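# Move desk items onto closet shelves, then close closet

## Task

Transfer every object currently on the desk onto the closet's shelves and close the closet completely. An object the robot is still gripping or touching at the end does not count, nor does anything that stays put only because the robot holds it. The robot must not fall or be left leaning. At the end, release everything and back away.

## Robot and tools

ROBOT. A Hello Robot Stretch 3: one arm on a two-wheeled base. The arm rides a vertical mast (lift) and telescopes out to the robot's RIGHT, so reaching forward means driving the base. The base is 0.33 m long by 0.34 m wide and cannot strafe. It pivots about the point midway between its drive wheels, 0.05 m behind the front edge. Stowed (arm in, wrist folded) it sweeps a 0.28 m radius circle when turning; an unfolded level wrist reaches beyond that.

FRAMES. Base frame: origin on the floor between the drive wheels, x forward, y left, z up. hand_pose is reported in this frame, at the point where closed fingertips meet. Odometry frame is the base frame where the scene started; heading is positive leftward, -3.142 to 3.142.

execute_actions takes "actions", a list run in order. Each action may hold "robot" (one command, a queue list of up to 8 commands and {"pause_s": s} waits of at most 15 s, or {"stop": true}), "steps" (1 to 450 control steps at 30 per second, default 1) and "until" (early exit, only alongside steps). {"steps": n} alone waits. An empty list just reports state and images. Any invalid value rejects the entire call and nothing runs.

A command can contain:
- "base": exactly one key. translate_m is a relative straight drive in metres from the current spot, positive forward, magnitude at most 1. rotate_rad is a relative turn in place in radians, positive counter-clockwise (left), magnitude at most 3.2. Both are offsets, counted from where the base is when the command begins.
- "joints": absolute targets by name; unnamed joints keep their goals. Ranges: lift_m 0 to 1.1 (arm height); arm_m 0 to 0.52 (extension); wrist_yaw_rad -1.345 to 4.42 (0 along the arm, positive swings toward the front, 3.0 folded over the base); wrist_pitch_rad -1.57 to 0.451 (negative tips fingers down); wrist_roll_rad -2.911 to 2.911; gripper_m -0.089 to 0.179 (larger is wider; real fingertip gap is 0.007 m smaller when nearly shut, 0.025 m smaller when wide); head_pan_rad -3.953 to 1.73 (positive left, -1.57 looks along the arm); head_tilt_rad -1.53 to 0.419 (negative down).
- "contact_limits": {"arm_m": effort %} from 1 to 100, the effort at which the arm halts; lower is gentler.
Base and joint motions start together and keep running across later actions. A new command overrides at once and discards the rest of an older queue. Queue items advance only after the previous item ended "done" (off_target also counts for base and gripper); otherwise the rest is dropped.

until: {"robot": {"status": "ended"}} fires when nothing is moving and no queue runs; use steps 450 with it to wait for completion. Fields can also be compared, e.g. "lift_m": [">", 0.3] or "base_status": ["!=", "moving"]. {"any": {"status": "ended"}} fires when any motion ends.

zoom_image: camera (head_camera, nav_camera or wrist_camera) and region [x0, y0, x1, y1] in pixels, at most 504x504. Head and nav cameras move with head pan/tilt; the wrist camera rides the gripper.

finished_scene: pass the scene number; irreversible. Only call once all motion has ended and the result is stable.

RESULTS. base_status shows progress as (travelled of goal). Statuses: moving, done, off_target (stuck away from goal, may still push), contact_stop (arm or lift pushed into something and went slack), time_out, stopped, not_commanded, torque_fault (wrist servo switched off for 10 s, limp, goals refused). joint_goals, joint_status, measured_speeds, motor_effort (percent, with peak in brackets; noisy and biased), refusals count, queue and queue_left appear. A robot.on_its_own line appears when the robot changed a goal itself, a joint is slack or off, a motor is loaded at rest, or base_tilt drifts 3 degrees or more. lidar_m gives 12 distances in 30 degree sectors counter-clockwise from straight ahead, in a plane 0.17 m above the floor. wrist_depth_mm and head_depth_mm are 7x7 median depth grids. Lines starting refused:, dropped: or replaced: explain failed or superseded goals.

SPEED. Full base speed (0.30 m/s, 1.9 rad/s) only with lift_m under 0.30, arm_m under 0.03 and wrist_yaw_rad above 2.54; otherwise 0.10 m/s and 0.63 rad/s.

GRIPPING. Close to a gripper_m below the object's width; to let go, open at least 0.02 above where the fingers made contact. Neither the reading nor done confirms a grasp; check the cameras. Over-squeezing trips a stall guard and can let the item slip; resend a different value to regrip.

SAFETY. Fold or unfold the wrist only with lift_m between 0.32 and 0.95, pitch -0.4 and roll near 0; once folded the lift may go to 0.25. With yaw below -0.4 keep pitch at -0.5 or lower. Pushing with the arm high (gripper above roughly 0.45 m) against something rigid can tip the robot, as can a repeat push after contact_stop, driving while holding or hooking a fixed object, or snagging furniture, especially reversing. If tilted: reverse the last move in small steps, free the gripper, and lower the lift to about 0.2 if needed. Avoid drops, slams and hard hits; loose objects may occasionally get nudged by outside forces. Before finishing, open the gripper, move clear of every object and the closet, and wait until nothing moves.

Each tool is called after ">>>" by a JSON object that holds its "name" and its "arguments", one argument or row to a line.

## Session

>>> {"name": "execute_actions", "arguments": {
  "actions": []
}}

Scene clock: 0.00 s.
robot.base_odometry: x=+0.000 y=+0.000 heading=+0.000 (m, m, rad; robot's odometry frame)
robot.turned_by_wheels: +0.000 (rad since the last result)
robot.turned_by_imu: +0.000 (rad since the last result)
robot.base_tilt: forward=-0.6 right=-1.7 (deg)
robot.lidar_m: 2.03 1.38 1.64 1.51 1.34 1.34 1.63 2.22 2.25 2.69 2.41 2.41
robot.head_depth_mm: 2009 2577 2536 2556 2562 2589 2261 / 2036 2740 2747 2770 2766 2772 2265 / 2015 2590 2585 2616 2616 2597 2272 / 2012 2357 2360 2392 2333 2382 2289 / 2031 2164 2164 2136 2137 2187 2132 / 1924 1975 1981 1997 1980 1987 1991 / 1831 1838 1817 1830 1845 1850 1860
robot.base_status: not_commanded
robot.joint_positions: lift_m=+0.305 arm_m=-0.003 wrist_yaw_rad=+3.122 wrist_pitch_rad=-0.459 wrist_roll_rad=+0.006 gripper_m=+0.037 head_pan_rad=+0.017 head_tilt_rad=+0.012
robot.joint_goals: lift_m=+0.305 arm_m=-0.003 wrist_yaw_rad=+3.122 wrist_pitch_rad=-0.459 wrist_roll_rad=+0.006 gripper_m=+0.037 head_pan_rad=+0.017 head_tilt_rad=+0.012
robot.joint_status: lift_m=not_commanded arm_m=not_commanded wrist_yaw_rad=not_commanded wrist_pitch_rad=not_commanded wrist_roll_rad=not_commanded gripper_m=not_commanded head_pan_rad=not_commanded head_tilt_rad=not_commanded
robot.measured_speeds: translate_m=+0.000 rotate_rad=+0.000 lift_m=+0.000 arm_m=+0.000 wrist_yaw_rad=+0.000 wrist_pitch_rad=+0.000 wrist_roll_rad=+0.000 head_pan_rad=+0.000 head_tilt_rad=+0.000
robot: refusals=0 queue=idle queue_left=0
robot.motor_effort: left_wheel=+0 right_wheel=-1 lift_m=+31 arm_m=+0 wrist_yaw_rad=-1 wrist_pitch_rad=+8 wrist_roll_rad=-1 gripper_m=+0 head_pan_rad=+0 head_tilt_rad=+1 (%)
robot.hand_pose: x=-0.0170 y=+0.0771 z=+0.3086 quat_wxyz=(+0.168, +0.692, +0.154, +0.685) (m; robot's base frame)
robot.wrist_depth_mm: 930 - - - - - - / - - - - - - - / 861 840 - 870 892 878 887 / 693 688 668 693 691 691 687 / 570 575 568 572 575 569 564 / 482 496 - - 464 485 486 / 431 - - - 417 421 425
pictures: head_camera (sideways: a quarter turn clockwise sets it upright), nav_camera (sideways: a quarter turn counterclockwise sets it upright), wrist_camera
Images, in order (width x height): head_camera 896x504, nav_camera 672x504, wrist_camera 644x364.

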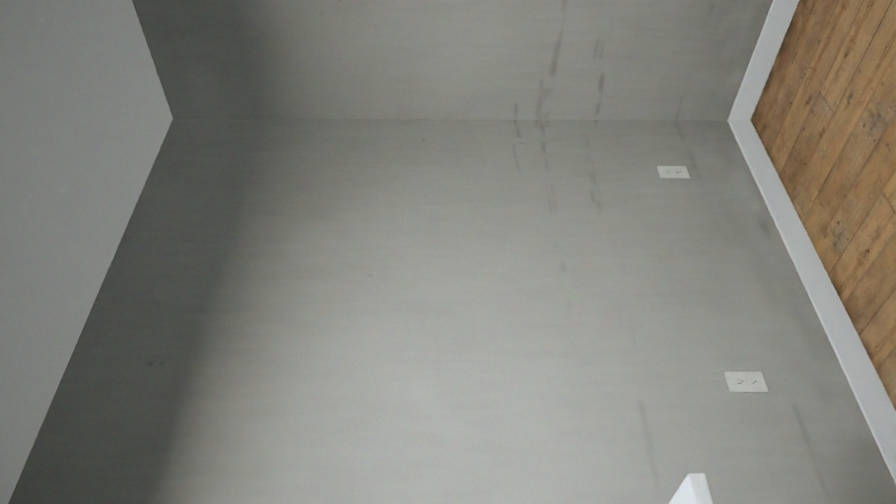

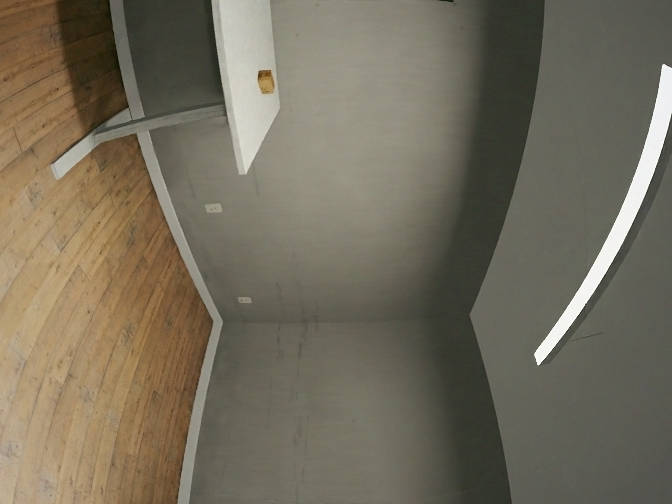

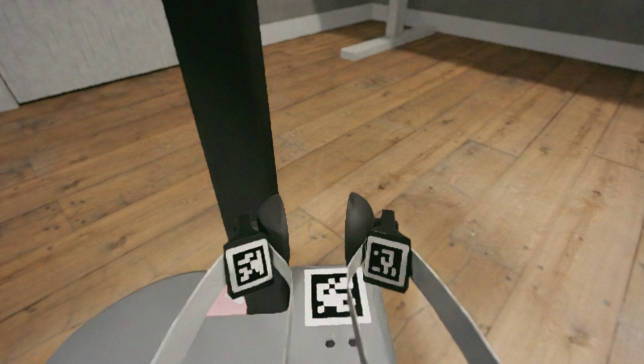

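>>> {"name": "execute_actions", "arguments": {
  "actions": [
    {"robot":{"joints":{"head_pan_rad":1.3,"head_tilt_rad":-0.3,"lift_m":0.25}},"steps":90,"until":{"robot":{"status":"ended"}}}
  ]
}}

>>> {"name": "execute_actions", "arguments": {
  "actions": [
    {"robot":{"joints":{"head_pan_rad":-1.6,"head_tilt_rad":-0.3}},"steps":120,"until":{"robot":{"status":"ended"}}}
  ]
}}

>>> {"name": "execute_actions", "arguments": {
  "actions": [
    {"robot":{"joints":{"head_pan_rad":-3.3,"head_tilt_rad":-0.3}},"steps":120,"until":{"robot":{"status":"ended"}}}
  ]
}}

Scene clock: 3.73 s.
robot.base_odometry: x=+0.000 y=+0.000 heading=+0.000 (m, m, rad; robot's odometry frame)
robot.turned_by_wheels: +0.000 (rad since the last result)
robot.turned_by_imu: +0.000 (rad since the last result)
robot.base_tilt: forward=-0.6 right=-1.7 (deg)
robot.lidar_m: 2.03 1.38 1.64 1.51 1.34 1.34 1.62 2.22 2.26 2.69 2.40 2.41
robot.head_depth_mm: 1520 1611 1673 1203 1876 1899 1514 / 1600 1692 1762 1323 1977 1923 1528 / 1694 1785 1857 1468 2130 1941 1516 / 1783 1893 1942 1453 2175 1862 1521 / 1897 1995 2105 1680 2313 1880 1528 / 1759 1846 1913 1977 2096 1900 1518 / 1566 1629 1694 1744 1845 1858 1519
robot.base_status: not_commanded
robot.joint_positions: lift_m=+0.251 arm_m=-0.003 wrist_yaw_rad=+3.122 wrist_pitch_rad=-0.459 wrist_roll_rad=+0.006 gripper_m=+0.037 head_pan_rad=+1.293 head_tilt_rad=-0.296
robot.joint_goals: lift_m=+0.250 arm_m=-0.003 wrist_yaw_rad=+3.122 wrist_pitch_rad=-0.459 wrist_roll_rad=+0.006 gripper_m=+0.037 head_pan_rad=+1.300 head_tilt_rad=-0.300
robot.joint_status: lift_m=done arm_m=not_commanded wrist_yaw_rad=not_commanded wrist_pitch_rad=not_commanded wrist_roll_rad=not_commanded gripper_m=not_commanded head_pan_rad=done head_tilt_rad=done
robot.measured_speeds: translate_m=+0.000 rotate_rad=+0.000 lift_m=+0.000 arm_m=+0.000 wrist_yaw_rad=+0.000 wrist_pitch_rad=+0.000 wrist_roll_rad=+0.000 head_pan_rad=+0.000 head_tilt_rad=+0.000
robot: refusals=0 queue=done queue_left=0
robot.motor_effort: left_wheel=+0(0) right_wheel=-1(1) lift_m=+17(34) arm_m=+0(1) wrist_yaw_rad=+0(1) wrist_pitch_rad=+9(8) wrist_roll_rad=-1(1) gripper_m=+1(0) head_pan_rad=+3(26) head_tilt_rad=-2(19) (%)
robot.hand_pose: x=-0.0170 y=+0.0770 z=+0.2541 quat_wxyz=(+0.168, +0.692, +0.154, +0.685) (m; robot's base frame)
robot.wrist_depth_mm: 947 - - - - - - / 953 - - - - - - / 775 754 - 770 765 748 761 / 602 595 617 603 593 598 603 / 501 523 - - 507 501 502 / 438 - - - 428 427 422 / - - - - 372 373 371
pictures: head_camera (sideways: a quarter turn clockwise sets it upright), nav_camera (sideways: a quarter turn counterclockwise sets it upright), wrist_camera
Images, in order (width x height): head_camera 896x504, nav_camera 672x504, wrist_camera 644x364.

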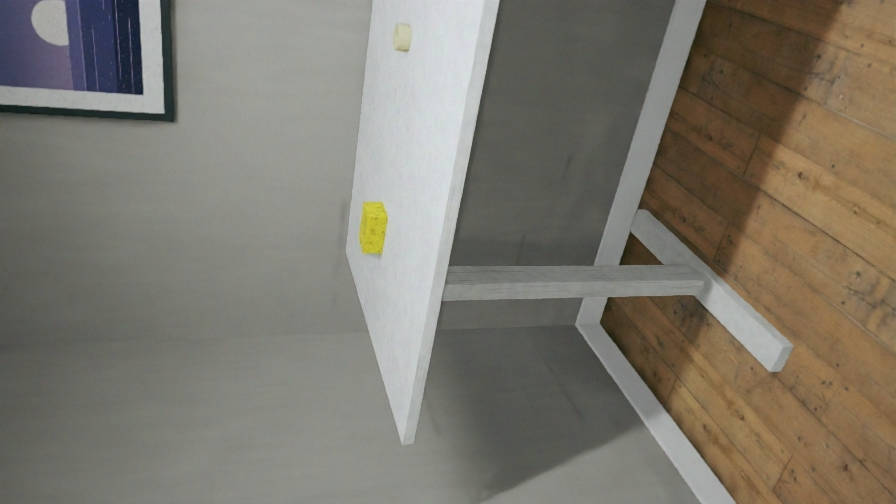

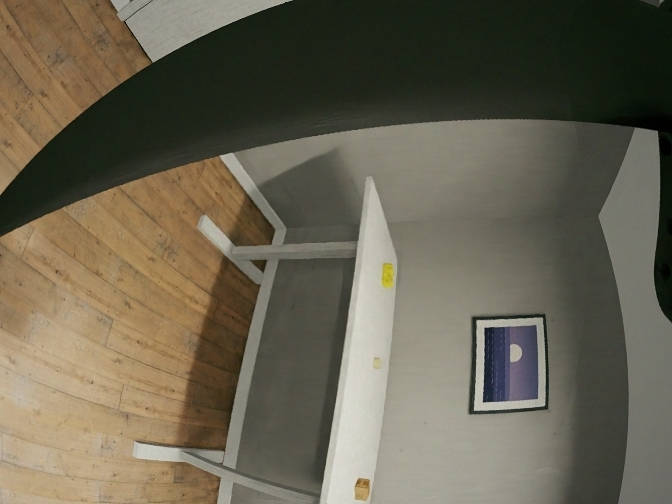

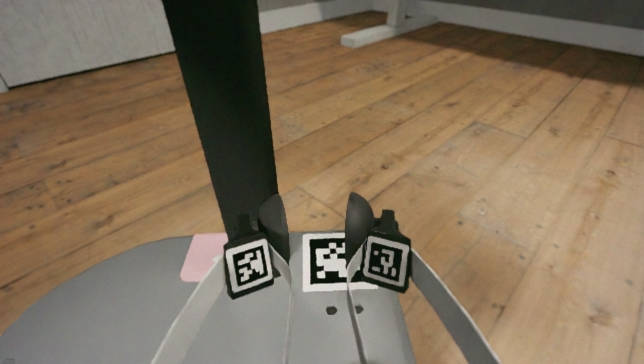

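Scene clock: 5.63 s.
robot.base_odometry: x=+0.000 y=+0.000 heading=+0.000 (m, m, rad; robot's odometry frame)
robot.turned_by_wheels: +0.000 (rad since the last result)
robot.turned_by_imu: +0.000 (rad since the last result)
robot.base_tilt: forward=-0.5 right=-1.7 (deg)
robot.lidar_m: 2.03 1.38 1.65 1.51 1.35 1.34 1.62 2.22 2.26 2.69 2.41 2.41
robot.head_depth_mm: 2184 2265 2383 2509 2529 1912 1517 / 2295 2412 2558 2689 2575 1914 1525 / 3218 3420 3515 3595 2609 1906 1521 / 2881 3029 3282 3364 2629 1917 1529 / 2662 2774 2974 3128 2609 1915 1535 / 2474 2546 2680 2823 2646 1944 1536 / 2295 2407 2494 2573 2583 1918 1521
robot.base_status: not_commanded
robot.joint_positions: lift_m=+0.251 arm_m=-0.003 wrist_yaw_rad=+3.122 wrist_pitch_rad=-0.459 wrist_roll_rad=+0.006 gripper_m=+0.037 head_pan_rad=-1.593 head_tilt_rad=-0.296
robot.joint_goals: lift_m=+0.250 arm_m=-0.003 wrist_yaw_rad=+3.122 wrist_pitch_rad=-0.459 wrist_roll_rad=+0.006 gripper_m=+0.037 head_pan_rad=-1.600 head_tilt_rad=-0.300
robot.joint_status: lift_m=done arm_m=not_commanded wrist_yaw_rad=not_commanded wrist_pitch_rad=not_commanded wrist_roll_rad=not_commanded gripper_m=not_commanded head_pan_rad=done head_tilt_rad=done
robot.measured_speeds: translate_m=+0.000 rotate_rad=+0.000 lift_m=+0.000 arm_m=+0.000 wrist_yaw_rad=+0.000 wrist_pitch_rad=+0.000 wrist_roll_rad=+0.000 head_pan_rad=+0.000 head_tilt_rad=+0.000
robot: refusals=0 queue=done queue_left=0
robot.motor_effort: left_wheel=+0(0) right_wheel=-1(1) lift_m=+16(17) arm_m=+0(0) wrist_yaw_rad=-1(0) wrist_pitch_rad=+9(8) wrist_roll_rad=+0(1) gripper_m=+0(0) head_pan_rad=-2(26) head_tilt_rad=+0(1) (%)
robot.hand_pose: x=-0.0170 y=+0.0770 z=+0.2541 quat_wxyz=(+0.168, +0.692, +0.154, +0.685) (m; robot's base frame)
robot.wrist_depth_mm: 953 - - - - - - / 961 - - - - - - / 765 764 - 750 741 788 765 / 605 597 596 595 582 614 592 / 495 506 - - 503 506 499 / 436 - - - 430 425 433 / - - - - 370 377 369
pictures: head_camera (sideways: a quarter turn clockwise sets it upright), nav_camera (sideways: a quarter turn counterclockwise sets it upright), wrist_camera
Images, in order (width x height): head_camera 896x504, nav_camera 672x504, wrist_camera 644x364.

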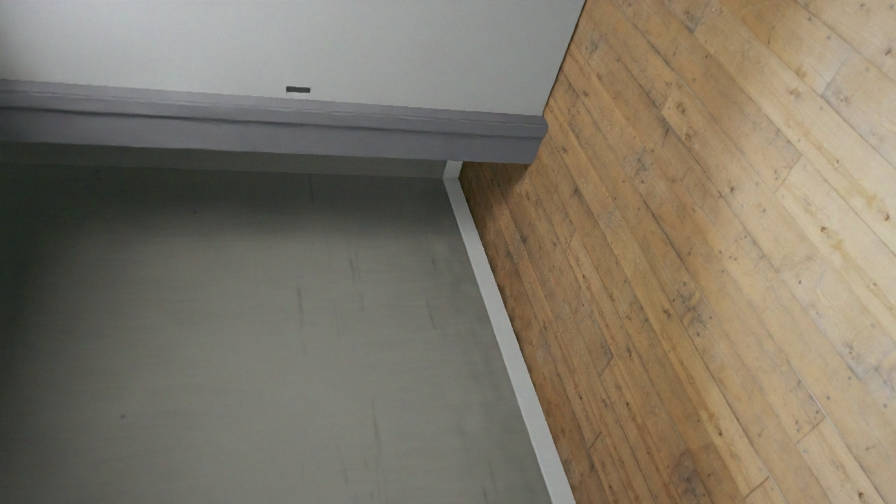

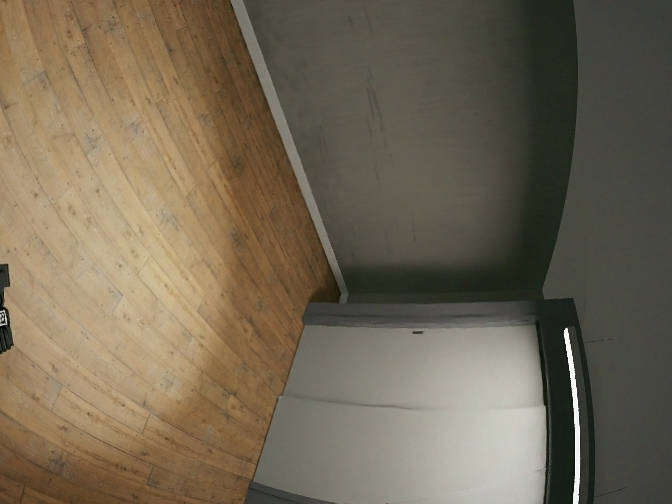

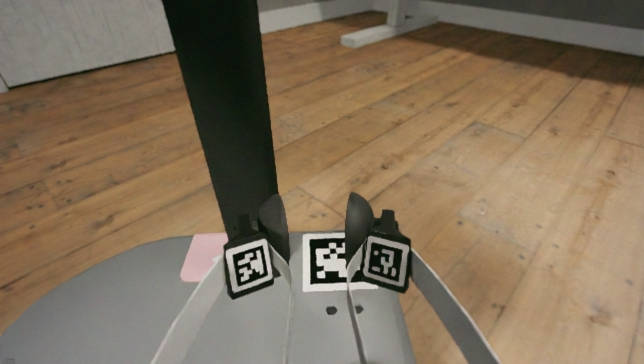

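Scene clock: 7.03 s.
robot.base_odometry: x=+0.000 y=+0.000 heading=+0.000 (m, m, rad; robot's odometry frame)
robot.turned_by_wheels: +0.000 (rad since the last result)
robot.turned_by_imu: +0.000 (rad since the last result)
robot.base_tilt: forward=-0.6 right=-1.8 (deg)
robot.lidar_m: 2.04 1.38 1.65 1.51 1.34 1.34 1.62 2.22 2.25 2.69 2.41 2.41
robot.head_depth_mm: 1218 1270 1336 1404 1479 1566 1532 / 1280 1342 1430 1489 1588 1676 1518 / 1377 1454 1527 1604 1717 1795 1529 / 1482 1558 1649 1743 1862 1880 1527 / 1589 1696 1792 1925 2064 1924 1528 / 1721 1816 1963 2135 2241 1911 1522 / 1890 2014 2186 2335 2440 1933 1527
robot.base_status: not_commanded
robot.joint_positions: lift_m=+0.251 arm_m=-0.003 wrist_yaw_rad=+3.122 wrist_pitch_rad=-0.459 wrist_roll_rad=+0.006 gripper_m=+0.037 head_pan_rad=-3.293 head_tilt_rad=-0.296
robot.joint_goals: lift_m=+0.250 arm_m=-0.003 wrist_yaw_rad=+3.122 wrist_pitch_rad=-0.459 wrist_roll_rad=+0.006 gripper_m=+0.037 head_pan_rad=-3.300 head_tilt_rad=-0.300
robot.joint_status: lift_m=done arm_m=not_commanded wrist_yaw_rad=not_commanded wrist_pitch_rad=not_commanded wrist_roll_rad=not_commanded gripper_m=not_commanded head_pan_rad=done head_tilt_rad=done
robot.measured_speeds: translate_m=+0.000 rotate_rad=+0.000 lift_m=+0.000 arm_m=+0.000 wrist_yaw_rad=+0.000 wrist_pitch_rad=+0.000 wrist_roll_rad=+0.000 head_pan_rad=+0.000 head_tilt_rad=+0.000
robot: refusals=0 queue=done queue_left=0
robot.motor_effort: left_wheel=+0(0) right_wheel=-1(1) lift_m=+17(17) arm_m=+0(0) wrist_yaw_rad=-1(1) wrist_pitch_rad=+8(8) wrist_roll_rad=+0(1) gripper_m=+0(0) head_pan_rad=-3(26) head_tilt_rad=-1(1) (%)
robot.hand_pose: x=-0.0170 y=+0.0770 z=+0.2541 quat_wxyz=(+0.168, +0.692, +0.154, +0.685) (m; robot's base frame)
robot.wrist_depth_mm: 969 - - - - - - / 979 - - - - - - / 754 743 - 757 764 756 759 / 604 601 601 610 595 590 613 / 496 512 - - 511 497 493 / 437 - - - 426 424 421 / - - - - 376 374 374
pictures: head_camera (sideways: a quarter turn clockwise sets it upright), nav_camera (sideways: a quarter turn counterclockwise sets it upright), wrist_camera
Images, in order (width x height): head_camera 896x504, nav_camera 672x504, wrist_camera 644x364.

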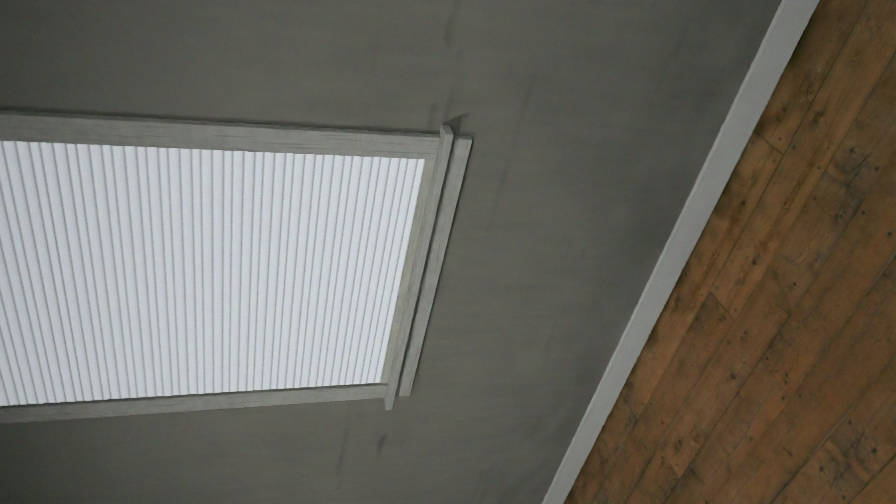

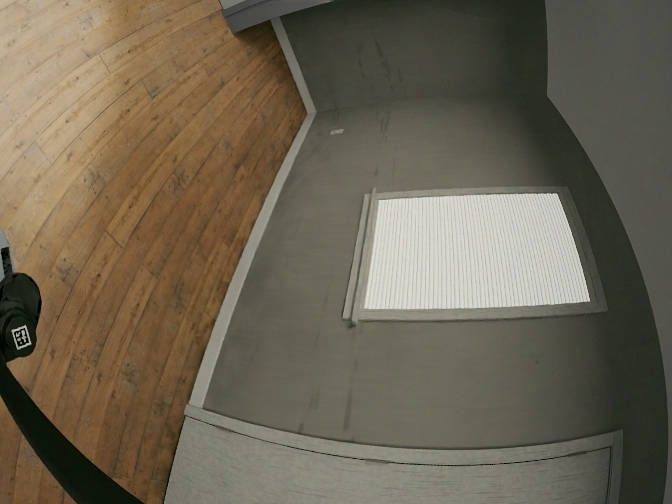

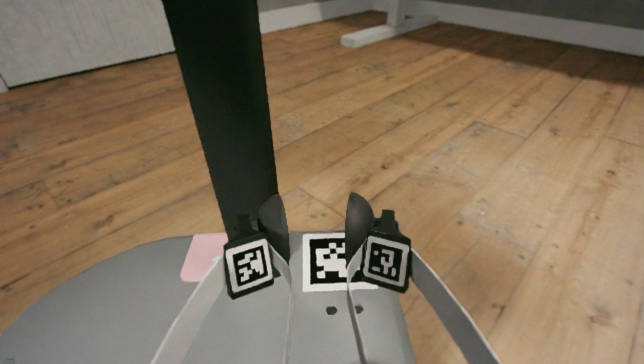

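>>> {"name": "execute_actions", "arguments": {
  "actions": [
    {"robot":{"base":{"rotate_rad":-2.0},"joints":{"head_pan_rad":0,"head_tilt_rad":-0.3}},"steps":200,"until":{"robot":{"status":"ended"}}}
  ]
}}

Scene clock: 16.83 s.
robot.base_odometry: x=+0.000 y=+0.000 heading=-2.000 (m, m, rad; robot's odometry frame)
robot.turned_by_wheels: -2.000 (rad since the last result)
robot.turned_by_imu: -1.998 (rad since the last result)
robot.base_tilt: forward=-0.6 right=-1.8 (deg)
robot.lidar_m: 2.28 2.60 2.40 2.44 1.94 1.38 1.62 1.45 1.34 1.38 1.74 2.21
robot.head_depth_mm: 1866 1963 2059 2181 2283 1930 1514 / 1919 2042 2136 2266 2347 1932 1515 / 1999 2115 2241 2332 2457 1921 1512 / 2126 2245 2396 2531 2613 1942 1521 / 2174 2322 2465 2635 2583 1934 1524 / 2258 2439 2550 2697 2584 1911 1523 / 2325 3194 3430 3492 2619 1918 1513
robot.base_status: done (rotate_rad -1.9999 of -2.0000)
robot.joint_positions: lift_m=+0.251 arm_m=-0.003 wrist_yaw_rad=+3.122 wrist_pitch_rad=-0.459 wrist_roll_rad=+0.006 gripper_m=+0.037 head_pan_rad=-0.007 head_tilt_rad=-0.297
robot.joint_goals: lift_m=+0.250 arm_m=-0.003 wrist_yaw_rad=+3.122 wrist_pitch_rad=-0.459 wrist_roll_rad=+0.006 gripper_m=+0.037 head_pan_rad=+0.000 head_tilt_rad=-0.300
robot.joint_status: lift_m=done arm_m=not_commanded wrist_yaw_rad=not_commanded wrist_pitch_rad=not_commanded wrist_roll_rad=not_commanded gripper_m=not_commanded head_pan_rad=done head_tilt_rad=done
robot.measured_speeds: translate_m=+0.000 rotate_rad=+0.000 lift_m=+0.000 arm_m=+0.000 wrist_yaw_rad=+0.000 wrist_pitch_rad=+0.000 wrist_roll_rad=+0.000 head_pan_rad=+0.000 head_tilt_rad=+0.000
robot: refusals=0 queue=done queue_left=0
robot.motor_effort: left_wheel=+2(12) right_wheel=-4(8) lift_m=+17(17) arm_m=+0(0) wrist_yaw_rad=+0(1) wrist_pitch_rad=+8(8) wrist_roll_rad=+0(1) gripper_m=+0(0) head_pan_rad=+2(27) head_tilt_rad=+0(2) (%)
robot.hand_pose: x=-0.0170 y=+0.0770 z=+0.2541 quat_wxyz=(+0.168, +0.692, +0.154, +0.685) (m; robot's base frame)
robot.wrist_depth_mm: - - - - - - - / - - - - - - - / 750 777 - 755 755 758 762 / 592 598 606 590 603 606 603 / 496 515 - - 512 499 497 / 442 - - - 421 428 428 / - - - - 372 375 372
pictures: head_camera (sideways: a quarter turn clockwise sets it upright), nav_camera (sideways: a quarter turn counterclockwise sets it upright), wrist_camera
Images, in order (width x height): head_camera 896x504, nav_camera 672x504, wrist_camera 644x364.

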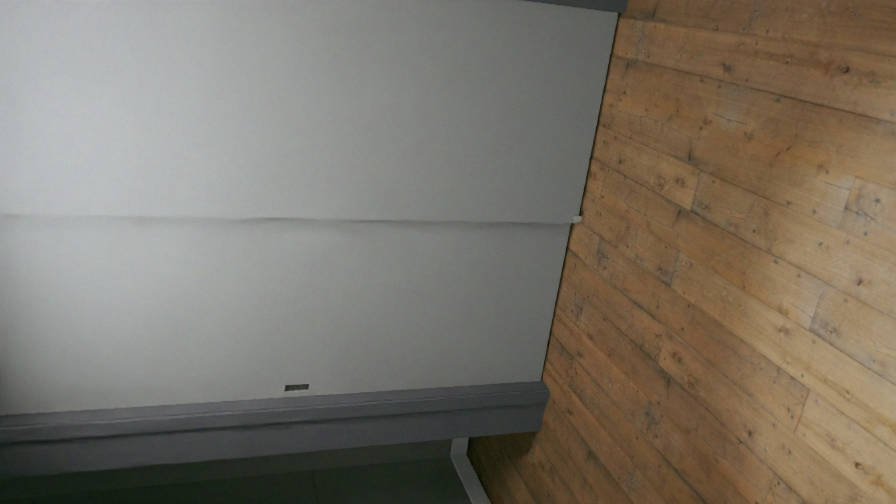

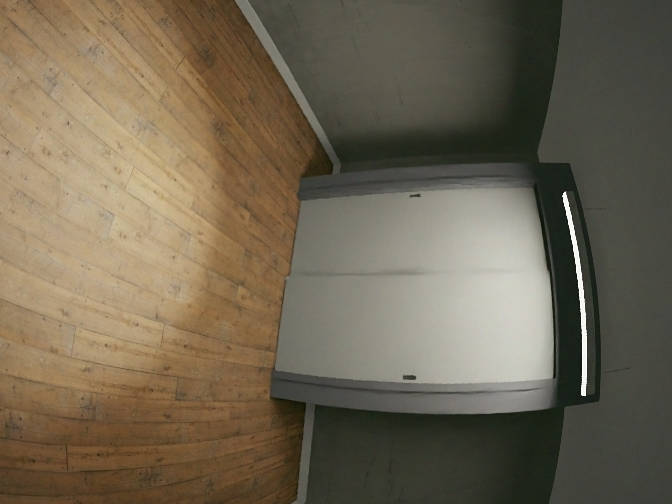

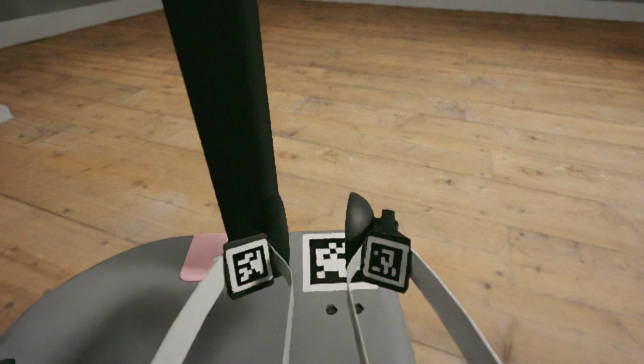

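>>> {"name": "execute_actions", "arguments": {
  "actions": [
    {"robot":[{"base":{"rotate_rad":0.16}},{"base":{"translate_m":1.0}},{"base":{"translate_m":0.35}},{"base":{"rotate_rad":-0.48}},{"joints":{"lift_m":0.9,"head_pan_rad":-0.6,"head_tilt_rad":-0.2}}],"steps":450,"until":{"robot":{"status":"ended"}}}
  ]
}}

Scene clock: 47.57 s.
robot.base_odometry: x=-0.359 y=-1.301 heading=-2.320 (m, m, rad; robot's odometry frame)
robot.turned_by_wheels: -0.320 (rad since the last result)
robot.turned_by_imu: -0.305 (rad since the last result)
robot.base_tilt: forward=-0.5 right=-1.8 (deg)
robot.lidar_m: 1.11 1.24 1.70 1.67 1.79 2.66 2.51 2.70 2.13 2.10 1.42 1.13
robot.head_depth_mm: 2182 2291 2387 2516 2619 2144 1678 / 1226 1273 2227 2356 2461 2068 1611 / 1138 1196 1247 1298 1357 1443 1509 / 1099 1140 1196 1240 1296 1372 1438 / 1043 1082 1129 1178 1226 1285 1340 / 993 1029 1071 1111 1164 1207 1270 / 944 985 1018 1058 1098 1147 1188
robot.base_status: done (rotate_rad -0.4799 of -0.4800)
robot.joint_positions: lift_m=+0.689 arm_m=-0.003 wrist_yaw_rad=+3.122 wrist_pitch_rad=-0.459 wrist_roll_rad=+0.006 gripper_m=+0.037 head_pan_rad=-0.593 head_tilt_rad=-0.211
robot.joint_goals: lift_m=+0.900 arm_m=-0.003 wrist_yaw_rad=+3.122 wrist_pitch_rad=-0.459 wrist_roll_rad=+0.006 gripper_m=+0.037 head_pan_rad=-0.600 head_tilt_rad=-0.200
robot.joint_status: lift_m=moving arm_m=not_commanded wrist_yaw_rad=not_commanded wrist_pitch_rad=not_commanded wrist_roll_rad=not_commanded gripper_m=not_commanded head_pan_rad=done head_tilt_rad=done
robot.measured_speeds: translate_m=+0.000 rotate_rad=+0.000 lift_m=+0.110 arm_m=+0.000 wrist_yaw_rad=+0.000 wrist_pitch_rad=+0.000 wrist_roll_rad=+0.000 head_pan_rad=+0.000 head_tilt_rad=+0.000
robot: refusals=0 queue=running queue_left=0
robot.motor_effort: left_wheel=+3(9) right_wheel=-4(8) lift_m=+43(45) arm_m=+0(0) wrist_yaw_rad=-1(0) wrist_pitch_rad=+8(8) wrist_roll_rad=+0(0) gripper_m=+0(0) head_pan_rad=-2(25) head_tilt_rad=+4(12) (%)
robot.hand_pose: x=-0.0170 y=+0.0770 z=+0.6927 quat_wxyz=(+0.168, +0.692, +0.154, +0.685) (m; robot's base frame)
robot.wrist_depth_mm: - - - - - - - / - - - - - - - / - - - - - - - / - - - - - - - / - - - - - - - / 914 883 897 939 864 888 920 / 792 786 776 804 771 791 808
pictures: head_camera (sideways: a quarter turn clockwise sets it upright), nav_camera (sideways: a quarter turn counterclockwise sets it upright), wrist_camera
Images, in order (width x height): head_camera 896x504, nav_camera 672x504, wrist_camera 644x364.

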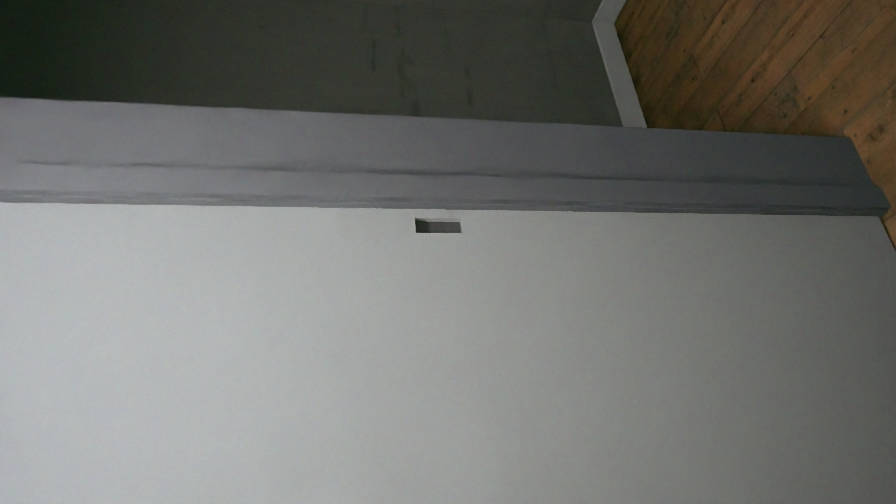

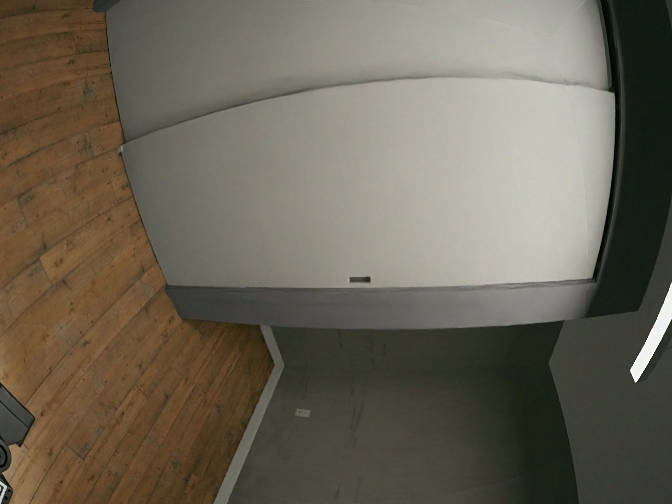

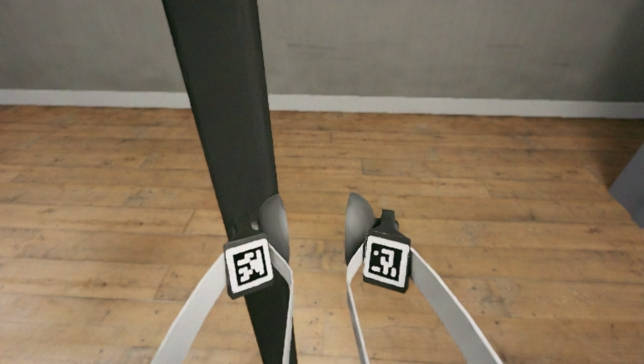

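>>> {"name": "execute_actions", "arguments": {
  "actions": [
    {"steps":100,"until":{"robot":{"status":"ended"}}},
    {"robot":[{"joints":{"wrist_yaw_rad":0.95,"wrist_pitch_rad":-0.4,"wrist_roll_rad":0}},{"joints":{"wrist_pitch_rad":0,"wrist_roll_rad":1.57,"gripper_m":0.0,"arm_m":0.42,"lift_m":0.95},"base":{"translate_m":0.75}}],"steps":450,"until":{"robot":{"status":"ended"}}}
  ]
}}

Scene clock: 64.97 s.
robot.base_odometry: x=-0.870 y=-1.851 heading=-2.320 (m, m, rad; robot's odometry frame)
robot.turned_by_wheels: +0.000 (rad since the last result)
robot.turned_by_imu: +0.006 (rad since the last result)
robot.base_tilt: forward=-0.5 right=-1.7 (deg)
robot.lidar_m: 0.37 0.44 0.65 1.60 1.72 2.55 3.29 2.77 2.21 0.98 0.47 0.37
robot.head_depth_mm: 392 410 432 455 483 512 546 / 368 385 404 425 448 473 501 / 347 363 380 398 417 439 464 / 329 342 358 374 392 411 432 / 313 325 338 352 368 385 404 / 298 309 321 334 348 363 380 / 285 295 305 317 330 343 358
robot.base_status: done (translate_m +0.7500 of +0.7500)
robot.joint_positions: lift_m=+0.949 arm_m=+0.420 wrist_yaw_rad=+0.951 wrist_pitch_rad=-0.021 wrist_roll_rad=+1.568 gripper_m=+0.000 head_pan_rad=-0.593 head_tilt_rad=-0.211
robot.joint_goals: lift_m=+0.950 arm_m=+0.420 wrist_yaw_rad=+0.950 wrist_pitch_rad=+0.000 wrist_roll_rad=+1.570 gripper_m=+0.000 head_pan_rad=-0.600 head_tilt_rad=-0.200
robot.joint_status: lift_m=done arm_m=done wrist_yaw_rad=done wrist_pitch_rad=done wrist_roll_rad=done gripper_m=done head_pan_rad=done head_tilt_rad=done
robot.measured_speeds: translate_m=+0.000 rotate_rad=+0.000 lift_m=+0.000 arm_m=+0.000 wrist_yaw_rad=+0.000 wrist_pitch_rad=+0.000 wrist_roll_rad=+0.000 head_pan_rad=+0.000 head_tilt_rad=+0.000
robot: refusals=0 queue=done queue_left=0
robot.motor_effort: left_wheel=+2(8) right_wheel=-4(7) lift_m=+42(40) arm_m=+4(6) wrist_yaw_rad=-2(3) wrist_pitch_rad=+13(14) wrist_roll_rad=+0(2) gripper_m=-3(99) head_pan_rad=-1(2) head_tilt_rad=+4(4) (%)
robot.hand_pose: x=+0.1867 y=-0.7131 z=+1.0584 quat_wxyz=(+0.007, +0.458, -0.889, -0.009) (m; robot's base frame)
robot.wrist_depth_mm: 292 296 300 304 309 313 320 / 265 265 268 274 279 280 284 / 265 269 275 283 286 294 301 / 270 270 276 282 283 286 287 / 258 258 263 - 270 273 277 / 247 246 254 252 258 258 264 / 239 240 241 243 245 252 254
pictures: head_camera (sideways: a quarter turn clockwise sets it upright), nav_camera (sideways: a quarter turn counterclockwise sets it upright), wrist_camera
Images, in order (width x height): head_camera 896x504, nav_camera 672x504, wrist_camera 644x364.

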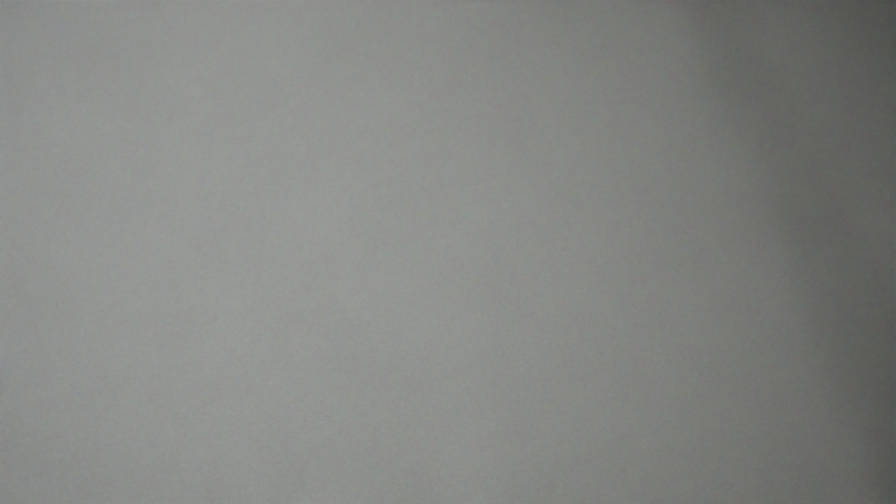

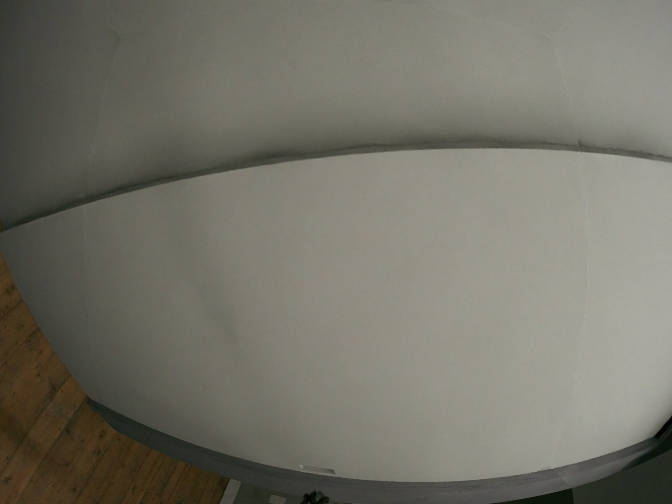

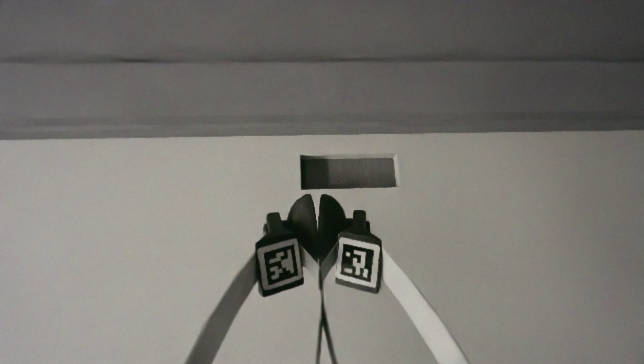

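>>> {"name": "execute_actions", "arguments": {
  "actions": [
    {"robot":[{"base":{"translate_m":0.06},"joints":{"lift_m":0.924,"arm_m":0.47}}],"steps":450,"until":{"robot":{"status":"ended"}}}
  ]
}}

Scene clock: 75.47 s.
robot.base_odometry: x=-0.911 y=-1.895 heading=-2.320 (m, m, rad; robot's odometry frame)
robot.turned_by_wheels: +0.000 (rad since the last result)
robot.turned_by_imu: +0.001 (rad since the last result)
robot.base_tilt: forward=-0.6 right=-1.7 (deg)
robot.lidar_m: 0.31 0.38 0.56 1.59 1.71 2.54 3.32 2.82 2.21 0.85 0.39 0.31
robot.head_depth_mm: 318 334 351 371 392 415 443 / 299 313 328 346 363 385 408 / 285 295 308 323 339 358 377 / - 283 291 304 318 334 351 / - - - 288 299 313 328 / - - - - 284 295 308 / - - - - - 283 290
robot.base_status: done (translate_m +0.0600 of +0.0600)
robot.joint_positions: lift_m=+0.925 arm_m=+0.470 wrist_yaw_rad=+0.951 wrist_pitch_rad=-0.021 wrist_roll_rad=+1.568 gripper_m=+0.000 head_pan_rad=-0.593 head_tilt_rad=-0.211
robot.joint_goals: lift_m=+0.924 arm_m=+0.470 wrist_yaw_rad=+0.950 wrist_pitch_rad=+0.000 wrist_roll_rad=+1.570 gripper_m=+0.000 head_pan_rad=-0.600 head_tilt_rad=-0.200
robot.joint_status: lift_m=done arm_m=done wrist_yaw_rad=done wrist_pitch_rad=done wrist_roll_rad=done gripper_m=done head_pan_rad=done head_tilt_rad=done
robot.measured_speeds: translate_m=+0.000 rotate_rad=+0.000 lift_m=+0.000 arm_m=+0.000 wrist_yaw_rad=+0.000 wrist_pitch_rad=+0.000 wrist_roll_rad=+0.000 head_pan_rad=+0.000 head_tilt_rad=+0.000
robot: refusals=0 queue=done queue_left=0
robot.motor_effort: left_wheel=+2(7) right_wheel=-3(5) lift_m=+17(46) arm_m=+4(8) wrist_yaw_rad=-1(1) wrist_pitch_rad=+12(12) wrist_roll_rad=+0(1) gripper_m=-4(3) head_pan_rad=-2(2) head_tilt_rad=+3(3) (%)
robot.hand_pose: x=+0.1867 y=-0.7631 z=+1.0335 quat_wxyz=(+0.007, +0.458, -0.889, -0.009) (m; robot's base frame)
robot.wrist_depth_mm: 215 222 224 227 229 234 237 / 191 193 196 197 200 204 208 / 186 187 190 194 197 202 208 / 204 206 209 217 217 217 220 / 196 199 200 - 205 208 210 / 187 189 191 190 195 198 200 / 179 182 184 184 186 190 193
pictures: head_camera (sideways: a quarter turn clockwise sets it upright), nav_camera (sideways: a quarter turn counterclockwise sets it upright), wrist_camera
Images, in order (width x height): head_camera 896x504, nav_camera 672x504, wrist_camera 644x364.

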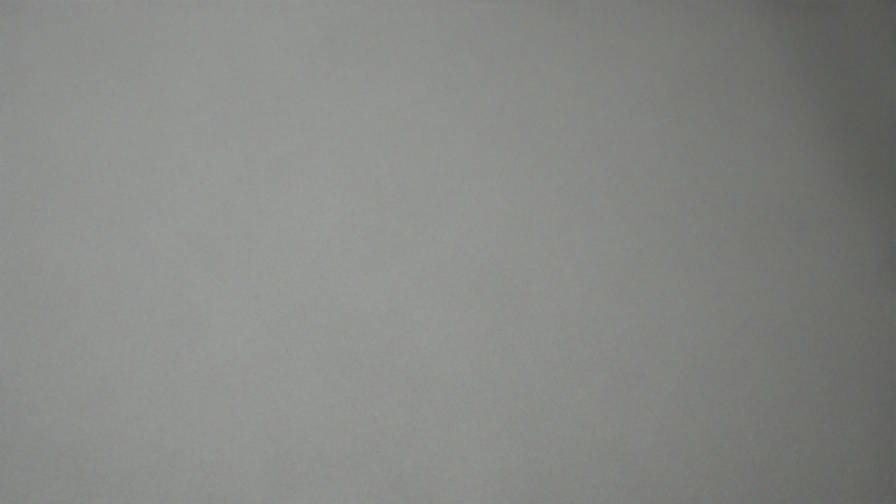

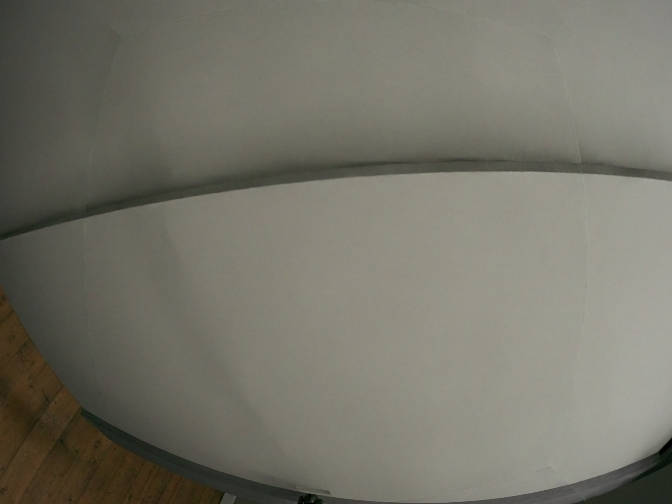

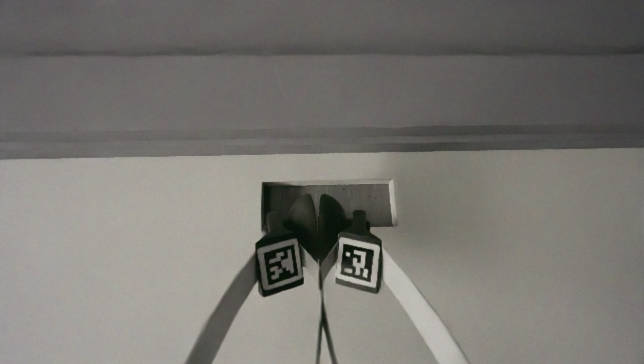

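>>> {"name": "execute_actions", "arguments": {
  "actions": [
    {"robot":[{"base":{"translate_m":0.03},"joints":{"lift_m":0.916}}],"steps":450,"until":{"robot":{"status":"ended"}}}
  ]
}}

Scene clock: 82.60 s.
robot.base_odometry: x=-0.931 y=-1.916 heading=-2.321 (m, m, rad; robot's odometry frame)
robot.turned_by_wheels: -0.001 (rad since the last result)
robot.turned_by_imu: -0.010 (rad since the last result)
robot.base_tilt: forward=-0.6 right=-1.8 (deg)
robot.lidar_m: 0.28 0.34 0.51 1.58 1.70 2.50 3.35 2.83 2.22 0.81 0.36 0.28
robot.head_depth_mm: 290 303 319 336 356 379 404 / - 286 298 313 330 349 370 / - - 284 292 308 324 342 / - - - 282 290 302 318 / - - - - - 286 296 / - - - - - - 284 / - - - - - - -
robot.base_status: done (translate_m +0.0300 of +0.0300)
robot.joint_positions: lift_m=+0.917 arm_m=+0.470 wrist_yaw_rad=+0.953 wrist_pitch_rad=-0.023 wrist_roll_rad=+1.568 gripper_m=+0.000 head_pan_rad=-0.593 head_tilt_rad=-0.210
robot.joint_goals: lift_m=+0.916 arm_m=+0.470 wrist_yaw_rad=+0.950 wrist_pitch_rad=+0.000 wrist_roll_rad=+1.570 gripper_m=+0.000 head_pan_rad=-0.600 head_tilt_rad=-0.200
robot.joint_status: lift_m=done arm_m=done wrist_yaw_rad=done wrist_pitch_rad=done wrist_roll_rad=done gripper_m=done head_pan_rad=done head_tilt_rad=done
robot.measured_speeds: translate_m=+0.000 rotate_rad=+0.000 lift_m=+0.000 arm_m=+0.000 wrist_yaw_rad=+0.000 wrist_pitch_rad=+0.000 wrist_roll_rad=+0.000 head_pan_rad=+0.000 head_tilt_rad=+0.000
robot: refusals=0 queue=done queue_left=0
robot.on_its_own: right_wheel is at rest, and its effort (+30) is outside its rest range (-18 to +18)
robot.motor_effort: left_wheel=-15(23) right_wheel=+30(34) lift_m=+17(19) arm_m=+4(3) wrist_yaw_rad=-2(2) wrist_pitch_rad=+13(14) wrist_roll_rad=+1(0) gripper_m=-3(3) head_pan_rad=-1(2) head_tilt_rad=+3(4) (%)
robot.hand_pose: x=+0.1869 y=-0.7627 z=+1.0250 quat_wxyz=(+0.007, +0.458, -0.889, -0.010) (m; robot's base frame)
robot.wrist_depth_mm: 196 199 201 206 206 211 216 / 170 173 175 177 180 183 185 / 175 179 181 184 188 191 199 / 187 187 193 203 198 198 201 / 178 179 182 - 187 190 193 / 170 172 174 174 179 181 183 / 164 165 167 169 170 174 176
pictures: head_camera (sideways: a quarter turn clockwise sets it upright), nav_camera (sideways: a quarter turn counterclockwise sets it upright), wrist_camera
Images, in order (width x height): head_camera 896x504, nav_camera 672x504, wrist_camera 644x364.

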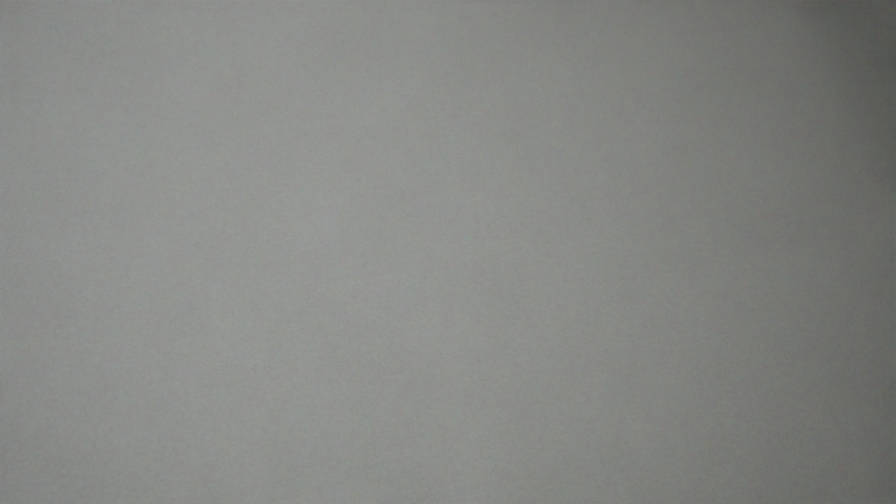

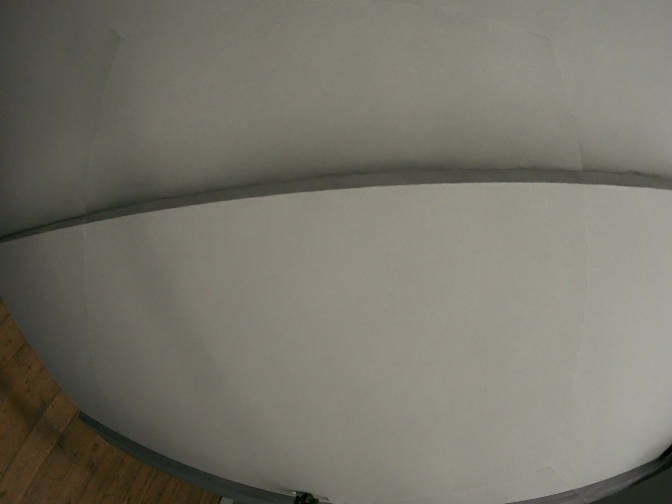

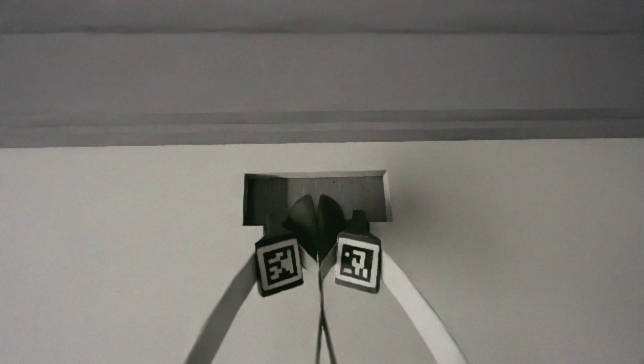

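>>> {"name": "execute_actions", "arguments": {
  "actions": [
    {"robot":[{"base":{"translate_m":-0.025}},{"joints":{"arm_m":0.495}},{"base":{"translate_m":0.025}}],"steps":450,"until":{"robot":{"status":"ended"}}}
  ]
}}

Scene clock: 92.87 s.
robot.base_odometry: x=-0.931 y=-1.916 heading=-2.320 (m, m, rad; robot's odometry frame)
robot.turned_by_wheels: +0.001 (rad since the last result)
robot.turned_by_imu: +0.003 (rad since the last result)
robot.base_tilt: forward=-0.6 right=-1.7 (deg)
robot.lidar_m: 0.28 0.34 0.51 1.59 1.70 2.51 3.35 2.84 2.22 0.80 0.36 0.28
robot.head_depth_mm: 288 300 316 334 353 376 400 / - 285 295 310 327 346 367 / - - 283 290 304 321 339 / - - - - 287 299 315 / - - - - - 284 295 / - - - - - - 283 / - - - - - - -
robot.base_status: done (translate_m +0.0250 of +0.0250)
robot.joint_positions: lift_m=+0.917 arm_m=+0.495 wrist_yaw_rad=+0.952 wrist_pitch_rad=-0.022 wrist_roll_rad=+1.568 gripper_m=+0.000 head_pan_rad=-0.593 head_tilt_rad=-0.210
robot.joint_goals: lift_m=+0.916 arm_m=+0.495 wrist_yaw_rad=+0.950 wrist_pitch_rad=+0.000 wrist_roll_rad=+1.570 gripper_m=+0.000 head_pan_rad=-0.600 head_tilt_rad=-0.200
robot.joint_status: lift_m=done arm_m=done wrist_yaw_rad=done wrist_pitch_rad=done wrist_roll_rad=done gripper_m=done head_pan_rad=done head_tilt_rad=done
robot.measured_speeds: translate_m=+0.000 rotate_rad=+0.000 lift_m=+0.000 arm_m=+0.000 wrist_yaw_rad=+0.000 wrist_pitch_rad=+0.000 wrist_roll_rad=+0.000 head_pan_rad=+0.000 head_tilt_rad=+0.000
robot: refusals=0 queue=done queue_left=0
robot.motor_effort: left_wheel=+1(19) right_wheel=-2(30) lift_m=+17(17) arm_m=+3(5) wrist_yaw_rad=-2(3) wrist_pitch_rad=+13(14) wrist_roll_rad=+0(0) gripper_m=-3(3) head_pan_rad=-2(3) head_tilt_rad=+4(4) (%)
robot.hand_pose: x=+0.1869 y=-0.7879 z=+1.0252 quat_wxyz=(+0.007, +0.458, -0.889, -0.009) (m; robot's base frame)
robot.wrist_depth_mm: 190 191 194 197 202 204 207 / 164 166 168 172 174 177 179 / 155 158 160 163 165 169 172 / 176 179 180 184 186 190 193 / 172 174 178 - 183 184 184 / 165 165 168 168 173 175 176 / 158 160 161 163 164 168 169
pictures: head_camera (sideways: a quarter turn clockwise sets it upright), nav_camera (sideways: a quarter turn counterclockwise sets it upright), wrist_camera
Images, in order (width x height): head_camera 896x504, nav_camera 672x504, wrist_camera 644x364.

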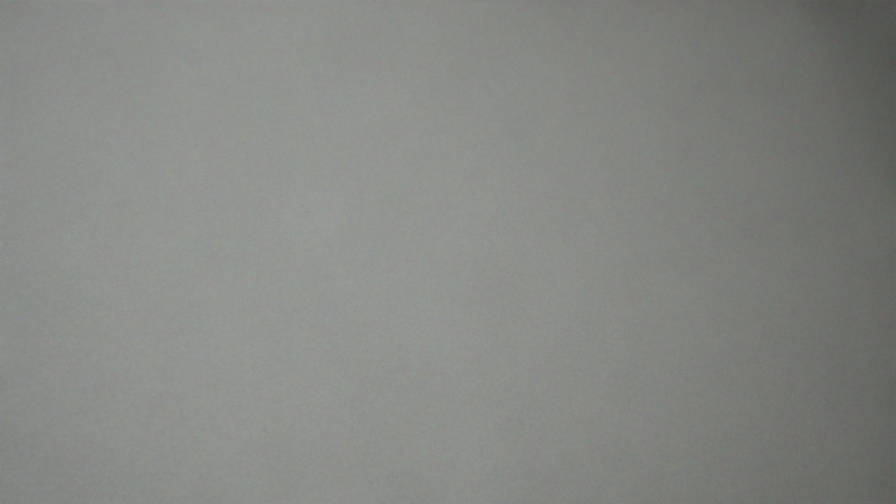

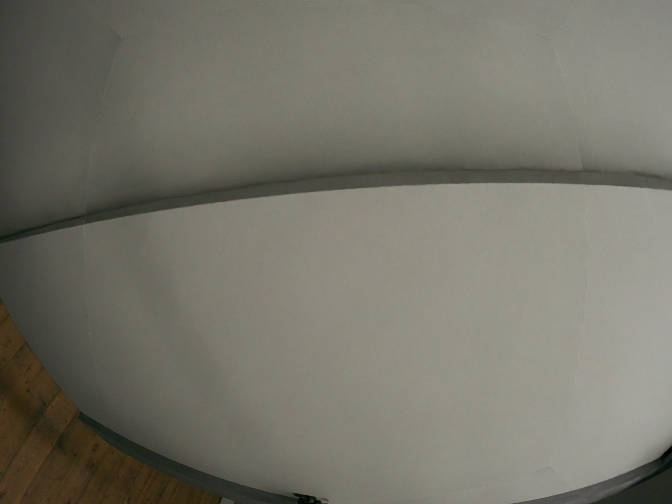

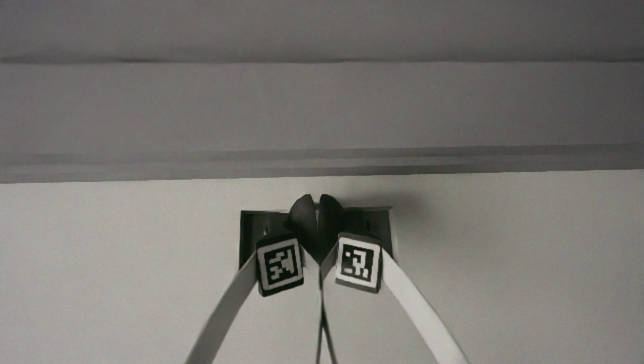

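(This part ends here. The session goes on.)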